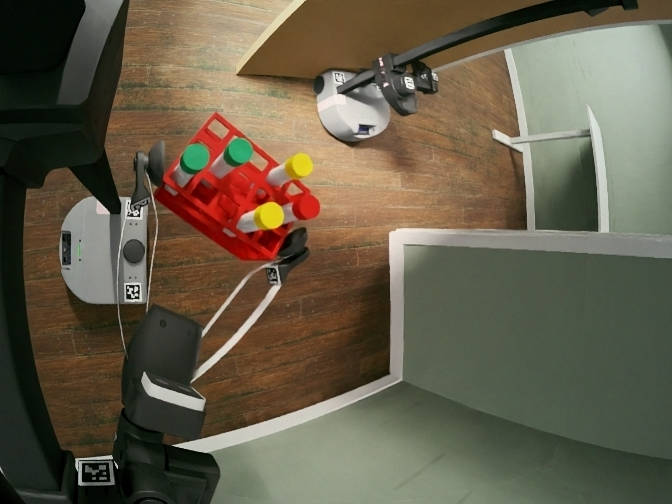

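Call:
execute_actions(
  actions=[
    {"r2":{"base":{"rotate_rad":0.55}}},
  ],
  cameras=[],
)

Call:
execute_actions(
  actions=[
    {"r2":{"base":{"translate_m":0.5}}},
  ],
  cameras=[],
)

Call:
execute_actions(
  actions=[
    {"r2":{"base":{"rotate_rad":-0.55},"joints":{"head_tilt_rad":-1.1}}},
  ],
  cameras=["r2_nav_camera"],
)

Scene clock: 132.60 s.
r1.base_odometry: x=-2.230 y=+0.557 heading=+2.756 (m, m, rad; r1's odometry frame)
r1.turned_by_wheels: +0.000 (rad since the last result)
r1.turned_by_imu: +0.000 (rad since the last result)
r1.base_tilt: forward=+0.0 right=+2.0 (deg)
r1.lidar_m: - - 0.15 0.20 2.03 1.60 0.80 0.79 2.27 0.21 0.15 -
r1.head_depth_mm: - - - - - - - / - - - - - - - / - - - - - - - / - - - - - - - / - - - - - - - / - - - - - - - / - - - - - - -
r1.base_status: not commanded
r1.joint_positions: lift_m=+0.250 arm_m=-0.002 wrist_yaw_rad=+3.090 wrist_pitch_rad=-0.539 wrist_roll_rad=+0.017 gripper_m=+0.037 head_pan_rad=+0.018 head_tilt_rad=-0.263
r1.joint_status: not commanded
r1.motor_effort: left_wheel=+9(10) right_wheel=+10(10) lift_m=+37(36) arm_m=+0(0) wrist_yaw_rad=-2(2) wrist_pitch_rad=+6(7) wrist_roll_rad=-2(1) gripper_m=+1(0) head_pan_rad=-8(7) head_tilt_rad=-17(17) (%)
r1.hand_pose: x=-0.0105 y=+0.0640 z=+0.2366 quat_wxyz=(+0.208, +0.692, +0.169, +0.671) (m; r1's base frame)
r1.wrist_depth_mm: 948 973 - - 187 103 71 / 937 941 965 913 190 105 72 / 704 711 - 664 193 105 72 / 576 573 575 555 197 106 73 / 476 511 - - 179 107 73 / - - - - 163 108 74 / - - - - 195 109 74
r2.base_odometry: x=+0.573 y=-1.181 heading=+0.535 (m, m, rad; r2's odometry frame)
r2.turned_by_wheels: +0.550 (rad since the last result)
r2.turned_by_imu: +0.557 (rad since the last result)
r2.base_tilt: forward=+1.3 right=-1.3 (deg)
r2.lidar_m: 1.03 0.82 2.29 2.06 1.43 1.35 1.31 0.91 0.85 0.87 1.14 1.25
r2.head_depth_mm: 2819 2292 1890 1611 1405 1246 1112 / 2919 2302 1889 1610 1402 1240 1111 / 2894 2281 1884 1610 1405 1239 1114 / 2892 2217 1541 1522 1402 1250 1113 / 1216 1338 1298 1518 1404 1191 711 / 1007 1141 1282 1451 1392 306 308 / 886 968 1068 1193 1371 324 300
r2.base_status: done
r2.joint_positions: lift_m=+0.850 arm_m=+0.001 wrist_yaw_rad=+2.699 wrist_pitch_rad=-0.028 wrist_roll_rad=+0.016 gripper_m=+0.111 head_pan_rad=+0.007 head_tilt_rad=-0.889
r2.joint_status: not commanded
r2.motor_effort: left_wheel=-3(8) right_wheel=+5(9) lift_m=+22(21) arm_m=-4(4) wrist_yaw_rad=+0(0) wrist_pitch_rad=+8(8) wrist_roll_rad=+0(0) gripper_m=-15(15) head_pan_rad=-3(3) head_tilt_rad=-5(5) (%)
r2.hand_pose: x=+0.0882 y=+0.0853 z=+0.9575 quat_wxyz=(+0.164, +0.697, -0.147, +0.682) (m; r2's base frame)
r2.wrist_depth_mm: - - - - - - 683 / - - - - - 728 705 / - - - - - 745 742 / - - - - 164 759 770 / - - 160 179 145 773 796 / - - 162 186 163 153 833 / - - 166 190 153 844 875
pictures: none
No camera images: the call's "cameras" was empty. Leave "cameras" out to get every camera's image.

Scene clock: 138.90 s.
r1.base_odometry: x=-2.230 y=+0.557 heading=+2.756 (m, m, rad; r1's odometry frame)
r1.turned_by_wheels: +0.000 (rad since the last result)
r1.turned_by_imu: +0.000 (rad since the last result)
r1.base_tilt: forward=+0.1 right=+1.8 (deg)
r1.lidar_m: - - 0.15 0.20 0.69 1.60 0.80 0.79 2.28 0.22 0.15 -
r1.head_depth_mm: - - - - - - - / - - - - - - - / - - - - - - - / - - - - - - - / - - - - - - - / - - - - - - - / - - - - - - -
r1.base_status: not commanded
r1.joint_positions: lift_m=+0.250 arm_m=-0.002 wrist_yaw_rad=+3.090 wrist_pitch_rad=-0.539 wrist_roll_rad=+0.017 gripper_m=+0.037 head_pan_rad=+0.018 head_tilt_rad=-0.263
r1.joint_status: not commanded
r1.motor_effort: left_wheel=+10(10) right_wheel=+10(10) lift_m=+36(37) arm_m=+0(0) wrist_yaw_rad=-1(1) wrist_pitch_rad=+7(7) wrist_roll_rad=-2(2) gripper_m=+0(1) head_pan_rad=-7(8) head_tilt_rad=-18(17) (%)
r1.hand_pose: x=-0.0105 y=+0.0640 z=+0.2366 quat_wxyz=(+0.208, +0.692, +0.169, +0.671) (m; r1's base frame)
r1.wrist_depth_mm: - 713 - - 186 103 71 / 560 606 931 885 190 105 72 / 609 657 - 660 193 105 72 / 566 573 570 551 197 106 73 / 479 513 - - 179 107 73 / - - - - 162 108 74 / - - - - 195 109 74
r2.base_odometry: x=+1.003 y=-0.926 heading=+0.535 (m, m, rad; r2's odometry frame)
r2.turned_by_wheels: +0.000 (rad since the last result)
r2.turned_by_imu: +0.000 (rad since the last result)
r2.base_tilt: forward=+1.4 right=-1.4 (deg)
r2.lidar_m: 0.87 0.54 0.49 2.11 1.90 1.79 1.64 1.13 1.07 1.09 0.86 0.84
r2.head_depth_mm: 2547 2291 1893 1603 1401 1241 1112 / 2684 2292 1876 1619 1401 1244 1111 / 2798 2286 1886 1609 1404 1238 1110 / 2919 2287 1894 1564 1211 1243 1112 / 991 1067 1189 1077 1137 1150 710 / 768 849 920 870 1162 309 308 / 480 537 754 882 992 325 300
r2.base_status: done
r2.joint_positions: lift_m=+0.850 arm_m=+0.001 wrist_yaw_rad=+2.699 wrist_pitch_rad=-0.028 wrist_roll_rad=+0.016 gripper_m=+0.111 head_pan_rad=+0.007 head_tilt_rad=-0.889
r2.joint_status: not commanded
r2.motor_effort: left_wheel=-3(4) right_wheel=+4(10) lift_m=+22(21) arm_m=-4(4) wrist_yaw_rad=+0(1) wrist_pitch_rad=+8(8) wrist_roll_rad=+0(0) gripper_m=-15(15) head_pan_rad=-2(2) head_tilt_rad=-5(5) (%)
r2.hand_pose: x=+0.0882 y=+0.0853 z=+0.9575 quat_wxyz=(+0.164, +0.697, -0.147, +0.682) (m; r2's base frame)
r2.wrist_depth_mm: - - - 495 505 513 516 / - - - 518 525 537 431 / - - - 527 536 552 455 / - - - 552 163 573 459 / - - 159 179 146 587 485 / - - 161 187 163 153 633 / - - 166 191 154 650 517
pictures: none
No camera images: the call's "cameras" was empty. Leave "cameras" out to get every camera's image.

Scene clock: 140.73 s.
r1.base_odometry: x=-2.230 y=+0.557 heading=+2.756 (m, m, rad; r1's odometry frame)
r1.turned_by_wheels: +0.000 (rad since the last result)
r1.turned_by_imu: +0.000 (rad since the last result)
r1.base_tilt: forward=+0.1 right=+1.9 (deg)
r1.lidar_m: - - 0.15 0.20 0.69 1.60 0.80 0.79 2.28 0.22 0.15 -
r1.head_depth_mm: - - - - - - - / - - - - - - - / - - - - - - - / - - - - - - - / - - - - - - - / - - - - - - - / - - - - - - -
r1.base_status: not commanded
r1.joint_positions: lift_m=+0.250 arm_m=-0.002 wrist_yaw_rad=+3.090 wrist_pitch_rad=-0.539 wrist_roll_rad=+0.017 gripper_m=+0.037 head_pan_rad=+0.018 head_tilt_rad=-0.263
r1.joint_status: not commanded
r1.motor_effort: left_wheel=+10(10) right_wheel=+10(10) lift_m=+36(36) arm_m=+0(0) wrist_yaw_rad=-2(2) wrist_pitch_rad=+7(7) wrist_roll_rad=-2(1) gripper_m=+0(0) head_pan_rad=-7(8) head_tilt_rad=-17(17) (%)
r1.hand_pose: x=-0.0105 y=+0.0640 z=+0.2366 quat_wxyz=(+0.208, +0.692, +0.169, +0.671) (m; r1's base frame)
r1.wrist_depth_mm: - 715 - - 187 104 71 / 576 567 949 893 189 104 72 / 654 630 - 660 194 105 72 / 571 573 570 557 195 107 73 / 483 509 - - 179 107 73 / - - - - 163 109 74 / - - - - 195 109 74
r2.base_odometry: x=+1.003 y=-0.926 heading=-0.015 (m, m, rad; r2's odometry frame)
r2.turned_by_wheels: -0.550 (rad since the last result)
r2.turned_by_imu: -0.557 (rad since the last result)
r2.base_tilt: forward=+1.4 right=-1.4 (deg)
r2.lidar_m: 0.84 0.91 0.55 0.49 2.10 1.92 1.79 1.69 1.14 1.07 1.09 0.88
r2.head_depth_mm: 798 985 1265 1411 1283 1179 1118 / 877 1012 1264 1408 1288 1186 - / 1973 1732 1534 1412 1285 1184 - / 1977 1741 1559 1411 1292 1182 - / 1967 1750 1560 1417 349 1163 - / 1992 1736 1564 1378 314 324 1097 / 1989 1751 1569 911 316 304 1075
r2.base_status: done
r2.joint_positions: lift_m=+0.850 arm_m=+0.001 wrist_yaw_rad=+2.699 wrist_pitch_rad=-0.028 wrist_roll_rad=+0.016 gripper_m=+0.111 head_pan_rad=+0.007 head_tilt_rad=-1.086
r2.joint_status: all done
r2.motor_effort: left_wheel=+2(5) right_wheel=-5(10) lift_m=+21(22) arm_m=-4(4) wrist_yaw_rad=+0(1) wrist_pitch_rad=+8(8) wrist_roll_rad=+1(0) gripper_m=-15(15) head_pan_rad=-3(3) head_tilt_rad=-6(20) (%)
r2.hand_pose: x=+0.0882 y=+0.0853 z=+0.9575 quat_wxyz=(+0.164, +0.697, -0.147, +0.682) (m; r2's base frame)
r2.wrist_depth_mm: - 457 524 630 776 - - / - 469 542 650 791 - - / - 481 550 664 582 - - / - 506 538 698 164 - - / - 513 159 179 146 - - / - - 161 187 162 153 - / - 572 166 190 154 - -
pictures: r2_nav_camera (sideways: a quarter turn counterclockwise sets it upright)
Images, in order (width x height): r2_nav_camera 672x504.

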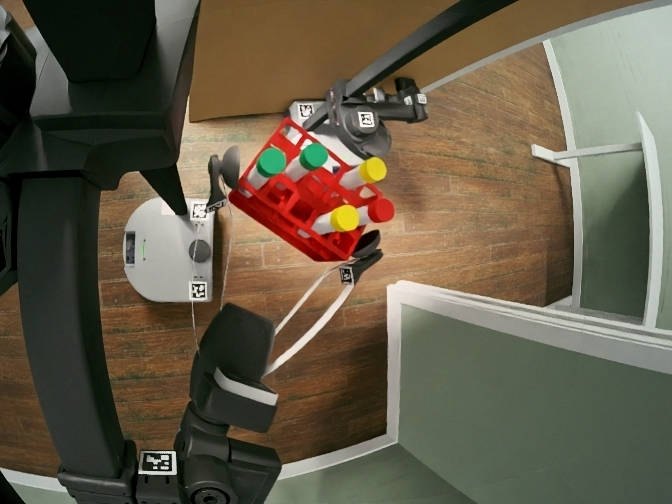

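Call:
execute_actions(
  actions=[
    {"r2":{"base":{"rotate_rad":0.12}}},
  ],
  cameras=[],
)

Call:
execute_actions(
  actions=[
    {"r2":{"base":{"translate_m":0.35}}},
  ],
  cameras=["r2_nav_camera"],
)

Scene clock: 142.67 s.
r1.base_odometry: x=-2.230 y=+0.557 heading=+2.756 (m, m, rad; r1's odometry frame)
r1.turned_by_wheels: +0.000 (rad since the last result)
r1.turned_by_imu: +0.000 (rad since the last result)
r1.base_tilt: forward=+0.1 right=+2.0 (deg)
r1.lidar_m: - - 0.15 0.20 0.69 1.60 0.80 0.79 2.28 0.21 0.15 -
r1.head_depth_mm: - - - - - - - / - - - - - - - / - - - - - - - / - - - - - - - / - - - - - - - / - - - - - - - / - - - - - - -
r1.base_status: not commanded
r1.joint_positions: lift_m=+0.250 arm_m=-0.002 wrist_yaw_rad=+3.090 wrist_pitch_rad=-0.539 wrist_roll_rad=+0.017 gripper_m=+0.037 head_pan_rad=+0.018 head_tilt_rad=-0.263
r1.joint_status: not commanded
r1.motor_effort: left_wheel=+9(10) right_wheel=+10(10) lift_m=+37(35) arm_m=+0(0) wrist_yaw_rad=-1(2) wrist_pitch_rad=+7(6) wrist_roll_rad=-1(2) gripper_m=+1(1) head_pan_rad=-7(8) head_tilt_rad=-17(17) (%)
r1.hand_pose: x=-0.0105 y=+0.0640 z=+0.2366 quat_wxyz=(+0.208, +0.692, +0.169, +0.671) (m; r1's base frame)
r1.wrist_depth_mm: - 709 - - 186 103 71 / 571 570 971 905 190 104 72 / 642 631 - 666 193 106 72 / 569 573 578 555 196 107 73 / 478 513 - - 179 107 73 / - - - - 163 108 74 / - - - - 195 109 74
r2.base_odometry: x=+1.003 y=-0.926 heading=+0.105 (m, m, rad; r2's odometry frame)
r2.turned_by_wheels: +0.120 (rad since the last result)
r2.turned_by_imu: +0.121 (rad since the last result)
r2.base_tilt: forward=+1.4 right=-1.3 (deg)
r2.lidar_m: 0.91 0.56 0.52 0.49 2.17 1.85 1.79 1.49 1.10 1.07 1.12 0.84
r2.head_depth_mm: 1907 980 1191 1390 1282 1181 1118 / 1989 1747 1484 1407 1284 1184 - / 1979 1752 1560 1413 1286 1184 - / 1976 1742 1561 1408 1286 1187 - / 1978 1742 1560 1405 349 1156 - / 1980 1736 1565 1203 310 325 1097 / 1977 1759 1493 882 315 305 1077
r2.base_status: done
r2.joint_positions: lift_m=+0.850 arm_m=+0.001 wrist_yaw_rad=+2.699 wrist_pitch_rad=-0.028 wrist_roll_rad=+0.016 gripper_m=+0.111 head_pan_rad=+0.007 head_tilt_rad=-1.086
r2.joint_status: not commanded
r2.motor_effort: left_wheel=-3(4) right_wheel=+5(7) lift_m=+21(21) arm_m=-4(4) wrist_yaw_rad=+0(0) wrist_pitch_rad=+8(8) wrist_roll_rad=+0(0) gripper_m=-14(15) head_pan_rad=-3(3) head_tilt_rad=-6(6) (%)
r2.hand_pose: x=+0.0882 y=+0.0853 z=+0.9575 quat_wxyz=(+0.164, +0.697, -0.147, +0.682) (m; r2's base frame)
r2.wrist_depth_mm: - 473 508 574 622 796 - / - 488 520 602 660 836 - / - - 522 612 567 873 - / - - 521 641 163 983 - / - - 159 179 146 905 - / - - 162 187 162 152 - / - - 166 190 154 803 -
pictures: none
No camera images: the call's "cameras" was empty. Leave "cameras" out to get every camera's image.

Scene clock: 147.47 s.
r1.base_odometry: x=-2.230 y=+0.557 heading=+2.756 (m, m, rad; r1's odometry frame)
r1.turned_by_wheels: +0.000 (rad since the last result)
r1.turned_by_imu: +0.000 (rad since the last result)
r1.base_tilt: forward=+0.0 right=+2.0 (deg)
r1.lidar_m: - - 0.15 0.20 2.03 0.41 0.80 0.79 2.28 0.22 0.15 -
r1.head_depth_mm: - - - - - - - / - - - - - - - / - - - - - - - / - - - - - - - / - - - - - - - / - - - - - - - / - - - - - - -
r1.base_status: not commanded
r1.joint_positions: lift_m=+0.250 arm_m=-0.002 wrist_yaw_rad=+3.090 wrist_pitch_rad=-0.539 wrist_roll_rad=+0.017 gripper_m=+0.037 head_pan_rad=+0.018 head_tilt_rad=-0.263
r1.joint_status: not commanded
r1.motor_effort: left_wheel=+9(9) right_wheel=+10(10) lift_m=+36(36) arm_m=+0(0) wrist_yaw_rad=-2(1) wrist_pitch_rad=+7(6) wrist_roll_rad=-1(2) gripper_m=+1(0) head_pan_rad=-7(7) head_tilt_rad=-17(17) (%)
r1.hand_pose: x=-0.0105 y=+0.0640 z=+0.2366 quat_wxyz=(+0.208, +0.692, +0.169, +0.671) (m; r1's base frame)
r1.wrist_depth_mm: - - - - 186 103 71 / 951 938 967 904 190 105 72 / 398 684 - 661 193 106 72 / 362 528 576 551 197 107 73 / 366 498 - - 179 108 73 / - - - - 163 108 74 / - - - - 195 109 74
r2.base_odometry: x=+1.351 y=-0.890 heading=+0.105 (m, m, rad; r2's odometry frame)
r2.turned_by_wheels: +0.000 (rad since the last result)
r2.turned_by_imu: +0.000 (rad since the last result)
r2.base_tilt: forward=+1.4 right=-1.4 (deg)
r2.lidar_m: 2.21 2.73 0.49 0.40 0.53 2.20 2.14 1.50 1.11 1.08 0.66 0.52
r2.head_depth_mm: 1976 1733 1531 921 1257 1179 1119 / 1968 1745 1554 1408 1268 1179 - / 1982 1738 1559 1404 1292 1191 - / 1972 1743 1563 1412 1288 1184 - / 1980 1748 1560 1412 345 1159 - / 1971 1753 1567 1413 311 324 1097 / 1992 1747 1555 1410 316 304 1071
r2.base_status: done
r2.joint_positions: lift_m=+0.850 arm_m=+0.001 wrist_yaw_rad=+2.699 wrist_pitch_rad=-0.028 wrist_roll_rad=+0.016 gripper_m=+0.111 head_pan_rad=+0.007 head_tilt_rad=-1.087
r2.joint_status: not commanded
r2.motor_effort: left_wheel=-3(4) right_wheel=+4(10) lift_m=+22(21) arm_m=-4(4) wrist_yaw_rad=+1(0) wrist_pitch_rad=+8(8) wrist_roll_rad=+1(1) gripper_m=-15(15) head_pan_rad=-3(2) head_tilt_rad=-6(6) (%)
r2.hand_pose: x=+0.0882 y=+0.0853 z=+0.9575 quat_wxyz=(+0.164, +0.697, -0.147, +0.682) (m; r2's base frame)
r2.wrist_depth_mm: 443 482 534 612 749 - - / 460 491 550 634 772 - - / 466 508 542 657 724 - - / 479 521 437 678 163 - - / 490 525 160 179 146 - - / 508 - 162 187 162 153 - / - 577 166 191 153 - -
pictures: r2_nav_camera (sideways: a quarter turn counterclockwise sets it upright)
Images, in order (width x height): r2_nav_camera 672x504.

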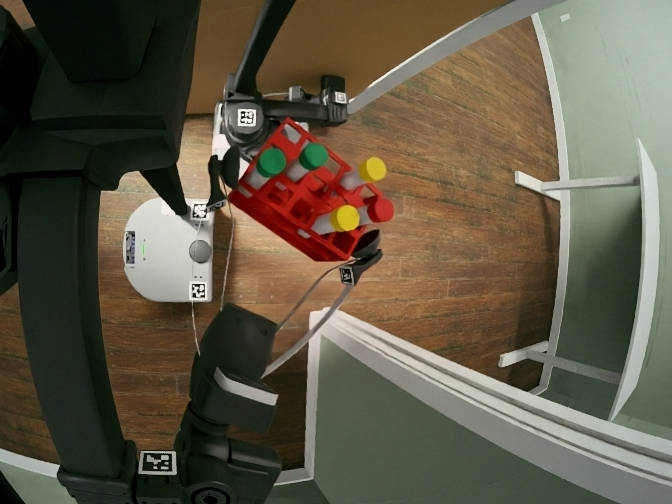

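Clear. Continue.

Call:
execute_actions(
  actions=[
    {"r2":{"base":{"translate_m":0.9},"joints":{"head_tilt_rad":-0.7}}},
  ],
  cameras=["r2_nav_camera"],
)

Call:
execute_actions(
  actions=[
    {"r1":{"base":{"translate_m":-0.2}}},
  ],
  cameras=["r1_nav_camera"],
)

Scene clock: 158.30 s.
r1.base_odometry: x=-2.230 y=+0.557 heading=+2.756 (m, m, rad; r1's odometry frame)
r1.turned_by_wheels: +0.000 (rad since the last result)
r1.turned_by_imu: -0.001 (rad since the last result)
r1.base_tilt: forward=+0.0 right=+2.0 (deg)
r1.lidar_m: - - 0.15 0.20 2.03 1.60 0.80 0.79 0.71 0.22 0.15 -
r1.head_depth_mm: - - - - - - - / - - - - - - - / - - - - - - - / - - - - - - - / - - - - - - - / - - - - - - - / - - - - - - -
r1.base_status: not commanded
r1.joint_positions: lift_m=+0.250 arm_m=-0.002 wrist_yaw_rad=+3.090 wrist_pitch_rad=-0.539 wrist_roll_rad=+0.017 gripper_m=+0.037 head_pan_rad=+0.018 head_tilt_rad=-0.263
r1.joint_status: not commanded
r1.motor_effort: left_wheel=+10(10) right_wheel=+10(10) lift_m=+36(36) arm_m=+0(0) wrist_yaw_rad=-2(2) wrist_pitch_rad=+7(7) wrist_roll_rad=-1(2) gripper_m=+0(1) head_pan_rad=-8(7) head_tilt_rad=-18(18) (%)
r1.hand_pose: x=-0.0105 y=+0.0640 z=+0.2366 quat_wxyz=(+0.208, +0.692, +0.169, +0.671) (m; r1's base frame)
r1.wrist_depth_mm: - - - - 186 104 71 / 954 947 953 899 190 104 72 / 707 720 - 669 193 105 72 / 574 574 576 559 197 107 73 / 473 512 - - 178 107 73 / - - - - 162 109 74 / - - - - 194 109 74
r2.base_odometry: x=+2.246 y=-0.795 heading=+0.105 (m, m, rad; r2's odometry frame)
r2.turned_by_wheels: +0.000 (rad since the last result)
r2.turned_by_imu: +0.000 (rad since the last result)
r2.base_tilt: forward=+1.4 right=-1.4 (deg)
r2.lidar_m: 1.72 1.36 2.50 1.08 0.71 0.79 3.02 0.39 0.42 1.10 1.15 1.42
r2.head_depth_mm: 1373 971 1830 1936 1588 1348 1171 / 1373 966 1849 1933 1586 1346 1173 / 1390 1019 1856 1928 1576 1344 1166 / 1394 1017 1898 1918 1583 1344 1171 / 1408 1012 1908 1915 1578 1342 1210 / 1425 1010 1925 1866 1577 1347 1188 / 1429 1004 1509 1863 1556 1342 1180
r2.base_status: done
r2.joint_positions: lift_m=+0.850 arm_m=+0.001 wrist_yaw_rad=+2.699 wrist_pitch_rad=-0.028 wrist_roll_rad=+0.016 gripper_m=+0.111 head_pan_rad=+0.007 head_tilt_rad=-0.705
r2.joint_status: all done
r2.motor_effort: left_wheel=-4(4) right_wheel=+4(9) lift_m=+21(22) arm_m=-4(4) wrist_yaw_rad=+1(0) wrist_pitch_rad=+8(8) wrist_roll_rad=+0(0) gripper_m=-15(15) head_pan_rad=-3(2) head_tilt_rad=+1(24) (%)
r2.hand_pose: x=+0.0882 y=+0.0853 z=+0.9575 quat_wxyz=(+0.164, +0.697, -0.147, +0.682) (m; r2's base frame)
r2.wrist_depth_mm: - - - - - - - / - - - - - - - / - - - - - - - / 890 - - - 164 - - / 927 - 160 179 146 - - / 904 - 161 188 162 153 - / - - 166 190 154 - -
pictures: r2_nav_camera (sideways: a quarter turn counterclockwise sets it upright)
Images, in order (width x height): r2_nav_camera 672x504.

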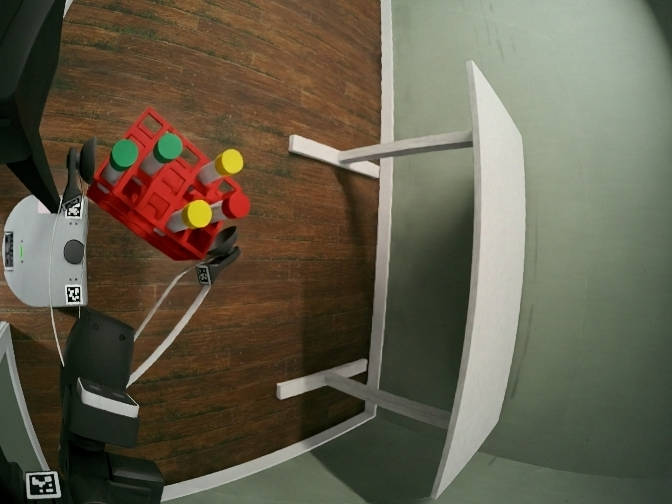

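Scene clock: 162.07 s.
r1.base_odometry: x=-2.045 y=+0.482 heading=+2.756 (m, m, rad; r1's odometry frame)
r1.turned_by_wheels: +0.000 (rad since the last result)
r1.turned_by_imu: +0.008 (rad since the last result)
r1.base_tilt: forward=+0.1 right=+1.9 (deg)
r1.lidar_m: - - 0.15 0.18 1.76 1.39 0.76 0.60 0.62 1.97 0.30 0.15
r1.head_depth_mm: - - - - - - - / - - - - - - - / - - - - - - - / - - - - - - - / - - - - - - - / - - - - - - - / - - - - - - -
r1.base_status: done
r1.joint_positions: lift_m=+0.250 arm_m=-0.002 wrist_yaw_rad=+3.089 wrist_pitch_rad=-0.538 wrist_roll_rad=+0.017 gripper_m=+0.037 head_pan_rad=+0.007 head_tilt_rad=-0.299
r1.joint_status: not commanded
r1.motor_effort: left_wheel=+8(38) right_wheel=+2(14) lift_m=+36(36) arm_m=+0(0) wrist_yaw_rad=-1(1) wrist_pitch_rad=+7(7) wrist_roll_rad=-2(2) gripper_m=+0(0) head_pan_rad=-3(8) head_tilt_rad=+0(17) (%)
r1.hand_pose: x=-0.0104 y=+0.0641 z=+0.2366 quat_wxyz=(+0.208, +0.692, +0.169, +0.671) (m; r1's base frame)
r1.wrist_depth_mm: - - - 298 190 140 110 / 959 947 858 329 203 147 114 / 712 718 - 371 218 154 119 / 572 575 574 425 234 162 124 / 478 508 - - 246 171 129 / - - - - 243 182 134 / - - - - 294 192 141
r2.base_odometry: x=+2.246 y=-0.795 heading=+0.105 (m, m, rad; r2's odometry frame)
r2.turned_by_wheels: +0.000 (rad since the last result)
r2.turned_by_imu: -0.001 (rad since the last result)
r2.base_tilt: forward=+1.4 right=-1.4 (deg)
r2.lidar_m: 1.71 1.36 2.50 1.09 0.70 0.72 0.82 0.39 0.42 1.10 1.15 1.41
r2.head_depth_mm: 1376 966 1830 1950 1588 1354 1171 / 1372 964 1855 1936 1590 1346 1168 / 1383 1016 1867 1911 1584 1346 1172 / 1394 1012 1889 1919 1586 1343 1168 / 1404 1014 1902 1915 1573 1349 1210 / 1421 1005 1934 1851 1576 1343 1188 / 1436 1003 1506 1859 1558 1338 1188
r2.base_status: not commanded
r2.joint_positions: lift_m=+0.850 arm_m=+0.001 wrist_yaw_rad=+2.699 wrist_pitch_rad=-0.028 wrist_roll_rad=+0.016 gripper_m=+0.111 head_pan_rad=+0.007 head_tilt_rad=-0.705
r2.joint_status: not commanded
r2.motor_effort: left_wheel=-3(3) right_wheel=+4(4) lift_m=+21(22) arm_m=-4(4) wrist_yaw_rad=+2(1) wrist_pitch_rad=+8(8) wrist_roll_rad=+0(0) gripper_m=-15(15) head_pan_rad=-2(3) head_tilt_rad=+2(1) (%)
r2.hand_pose: x=+0.0882 y=+0.0853 z=+0.9575 quat_wxyz=(+0.164, +0.697, -0.147, +0.682) (m; r2's base frame)
r2.wrist_depth_mm: - - - - - - - / - - - - - - - / - - - - - - - / 871 - - - 164 - - / 930 - 159 179 146 - - / 883 - 161 187 162 153 - / - - 166 190 153 - -
pictures: r1_nav_camera (sideways: a quarter turn counterclockwise sets it upright)
Images, in order (width x height): r1_nav_camera 672x504.

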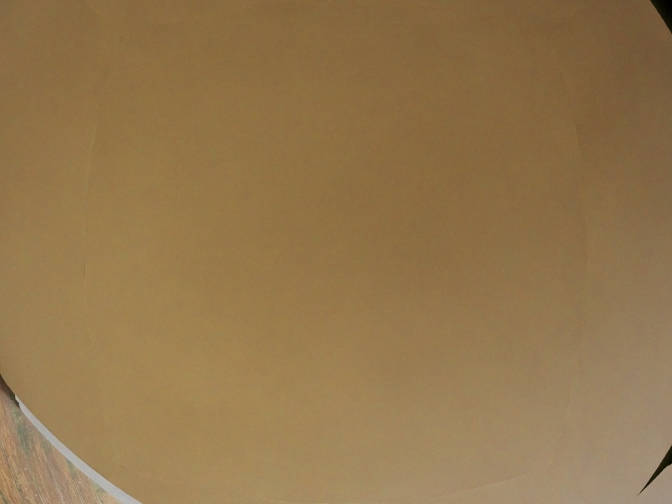

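Call:
execute_actions(
  actions=[
    {"r2":{"base":{"translate_m":0.4}},"r1":{"base":{"rotate_rad":-0.4},"joints":{"head_pan_rad":-3.1,"head_tilt_rad":-0.6}}},
  ],
  cameras=["r1_nav_camera"],
)

Call:
execute_actions(
  actions=[
    {"r2":{"base":{"rotate_rad":1.47},"joints":{"head_pan_rad":-1.57}},"r1":{"base":{"translate_m":-0.3}}},
  ],
  cameras=["r1_nav_camera","r2_nav_camera"],
)

Scene clock: 168.40 s.
r1.base_odometry: x=-2.045 y=+0.482 heading=+2.357 (m, m, rad; r1's odometry frame)
r1.turned_by_wheels: -0.399 (rad since the last result)
r1.turned_by_imu: -0.387 (rad since the last result)
r1.base_tilt: forward=+0.0 right=+2.0 (deg)
r1.lidar_m: 0.16 0.15 0.15 0.18 0.35 1.60 1.38 0.60 0.61 1.01 1.97 0.26
r1.head_depth_mm: 1257 1398 1616 1839 1773 1433 1198 / 1225 1353 1549 1788 1783 1433 1199 / 1192 1328 1488 1705 1763 1430 1199 / 1164 1297 1449 1648 1765 1430 1198 / 1134 1259 1395 1590 1719 1422 1191 / 1114 1222 1360 1527 1681 1427 1193 / 1086 1198 1323 1482 1609 1379 1166
r1.base_status: rotate_rad off_target (by the wheels' count: -0.3992 of -0.4000)
r1.joint_positions: lift_m=+0.250 arm_m=-0.002 wrist_yaw_rad=+3.089 wrist_pitch_rad=-0.539 wrist_roll_rad=+0.017 gripper_m=+0.037 head_pan_rad=-3.093 head_tilt_rad=-0.593
r1.joint_status: all done
r1.motor_effort: left_wheel=+18(52) right_wheel=-3(10) lift_m=+37(36) arm_m=+0(0) wrist_yaw_rad=-1(1) wrist_pitch_rad=+7(7) wrist_roll_rad=-2(2) gripper_m=+0(1) head_pan_rad=-3(36) head_tilt_rad=-3(24) (%)
r1.hand_pose: x=-0.0104 y=+0.0641 z=+0.2366 quat_wxyz=(+0.208, +0.692, +0.169, +0.671) (m; r1's base frame)
r1.wrist_depth_mm: - - 313 249 192 156 132 / 961 953 349 277 209 167 139 / 708 710 - 310 227 179 147 / 562 576 536 355 251 193 157 / 480 517 - - 272 209 168 / - - - - 284 228 179 / - - - - 345 250 193
r2.base_odometry: x=+2.644 y=-0.754 heading=+0.105 (m, m, rad; r2's odometry frame)
r2.turned_by_wheels: +0.000 (rad since the last result)
r2.turned_by_imu: +0.000 (rad since the last result)
r2.base_tilt: forward=+1.4 right=-1.4 (deg)
r2.lidar_m: 1.32 1.00 1.92 2.49 0.95 0.91 1.09 0.74 1.02 1.11 1.16 1.09
r2.head_depth_mm: 1090 918 659 1621 1588 1348 1171 / 1099 909 658 1646 1579 1349 1170 / 1108 911 654 1667 1586 1347 1166 / 1117 904 654 1687 1586 1349 1171 / 1129 899 652 1705 1582 1344 1212 / 1136 899 651 1722 1580 1336 1186 / 1140 895 649 1694 1457 1327 1183
r2.base_status: done
r2.joint_positions: lift_m=+0.850 arm_m=+0.001 wrist_yaw_rad=+2.699 wrist_pitch_rad=-0.028 wrist_roll_rad=+0.016 gripper_m=+0.111 head_pan_rad=+0.007 head_tilt_rad=-0.705
r2.joint_status: not commanded
r2.motor_effort: left_wheel=-3(4) right_wheel=+5(8) lift_m=+21(22) arm_m=-4(4) wrist_yaw_rad=+0(0) wrist_pitch_rad=+8(8) wrist_roll_rad=+0(0) gripper_m=-14(15) head_pan_rad=-2(3) head_tilt_rad=+1(1) (%)
r2.hand_pose: x=+0.0882 y=+0.0853 z=+0.9575 quat_wxyz=(+0.164, +0.697, -0.147, +0.682) (m; r2's base frame)
r2.wrist_depth_mm: - - - - - - - / - - - - - - - / - - - - 852 777 741 / - - - - 163 - - / - - 159 179 146 - - / - - 162 187 162 153 - / - - 166 190 154 - -
pictures: r1_nav_camera (sideways: a quarter turn counterclockwise sets it upright)
Images, in order (width x height): r1_nav_camera 672x504.

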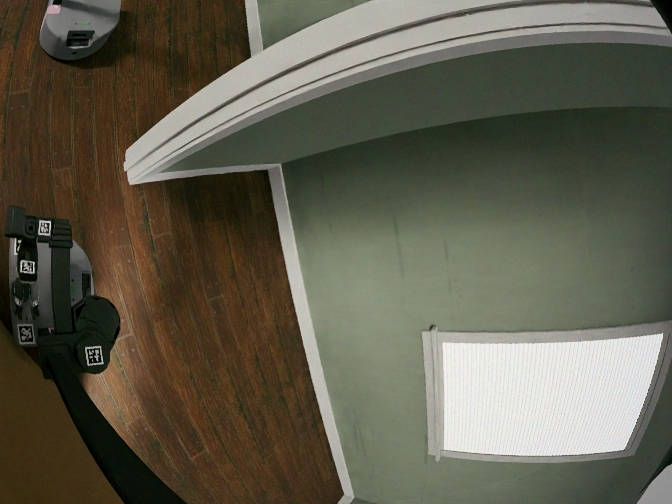

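Scene clock: 171.67 s.
r1.base_odometry: x=-1.832 y=+0.270 heading=+2.357 (m, m, rad; r1's odometry frame)
r1.turned_by_wheels: +0.000 (rad since the last result)
r1.turned_by_imu: +0.001 (rad since the last result)
r1.base_tilt: forward=+0.2 right=+1.9 (deg)
r1.lidar_m: 0.24 0.18 0.17 0.18 2.23 1.27 1.09 0.73 0.43 0.47 1.14 0.60
r1.head_depth_mm: 985 1102 1227 1452 1645 1429 1200 / 963 1068 1213 1398 1614 1430 1200 / 942 1051 1177 1344 1564 1428 1196 / 917 1016 1148 1298 1495 1432 1200 / 895 991 1101 1246 1443 1429 1194 / 873 967 1072 1211 1389 1423 1188 / 850 937 1040 1170 1331 1413 1186
r1.base_status: done
r1.joint_positions: lift_m=+0.250 arm_m=-0.002 wrist_yaw_rad=+3.089 wrist_pitch_rad=-0.539 wrist_roll_rad=+0.017 gripper_m=+0.037 head_pan_rad=-3.093 head_tilt_rad=-0.594
r1.joint_status: not commanded
r1.motor_effort: left_wheel=+1(16) right_wheel=-1(11) lift_m=+36(37) arm_m=+0(0) wrist_yaw_rad=-1(1) wrist_pitch_rad=+7(7) wrist_roll_rad=-1(2) gripper_m=+0(0) head_pan_rad=-3(3) head_tilt_rad=-3(4) (%)
r1.hand_pose: x=-0.0103 y=+0.0641 z=+0.2366 quat_wxyz=(+0.208, +0.692, +0.169, +0.671) (m; r1's base frame)
r1.wrist_depth_mm: - - 250 223 195 172 154 / 934 945 277 248 213 186 165 / 714 708 - 279 235 204 179 / 572 573 529 320 262 225 194 / 476 514 - - 291 248 213 / - - - - 323 280 236 / - - - - 356 322 262
r2.base_odometry: x=+2.644 y=-0.754 heading=+1.574 (m, m, rad; r2's odometry frame)
r2.turned_by_wheels: +1.470 (rad since the last result)
r2.turned_by_imu: +1.488 (rad since the last result)
r2.base_tilt: forward=+1.3 right=-1.3 (deg)
r2.lidar_m: 2.64 1.08 0.92 1.07 0.83 0.92 1.11 1.13 1.08 1.32 1.00 1.74
r2.head_depth_mm: 1120 915 660 1698 1591 1408 - / 1120 914 658 1691 1593 1407 - / 1121 908 657 1702 1579 1413 - / 1116 904 654 1684 1576 - - / 1118 901 653 1679 1579 1376 1144 / 1118 898 652 1680 1571 1338 1162 / 1118 897 649 1675 1579 1339 1163
r2.base_status: done
r2.joint_positions: lift_m=+0.850 arm_m=+0.001 wrist_yaw_rad=+2.699 wrist_pitch_rad=-0.028 wrist_roll_rad=+0.016 gripper_m=+0.111 head_pan_rad=-1.563 head_tilt_rad=-0.705
r2.joint_status: all done
r2.motor_effort: left_wheel=-3(5) right_wheel=+4(8) lift_m=+21(22) arm_m=-4(4) wrist_yaw_rad=+1(1) wrist_pitch_rad=+8(8) wrist_roll_rad=+0(0) gripper_m=-14(15) head_pan_rad=-3(30) head_tilt_rad=+1(2) (%)
r2.hand_pose: x=+0.0882 y=+0.0853 z=+0.9575 quat_wxyz=(+0.164, +0.697, -0.147, +0.682) (m; r2's base frame)
r2.wrist_depth_mm: - - - 964 916 - - / - - - - 938 - - / - - - - 941 - - / - - - - 164 - - / - - 159 179 146 - - / - - 161 187 162 153 - / - - 166 191 154 - -
pictures: r1_nav_camera (sideways: a quarter turn counterclockwise sets it upright), r2_nav_camera (sideways: a quarter turn counterclockwise sets it upright)
Images, in order (width x height): r1_nav_camera 672x504, r2_nav_camera 672x504.

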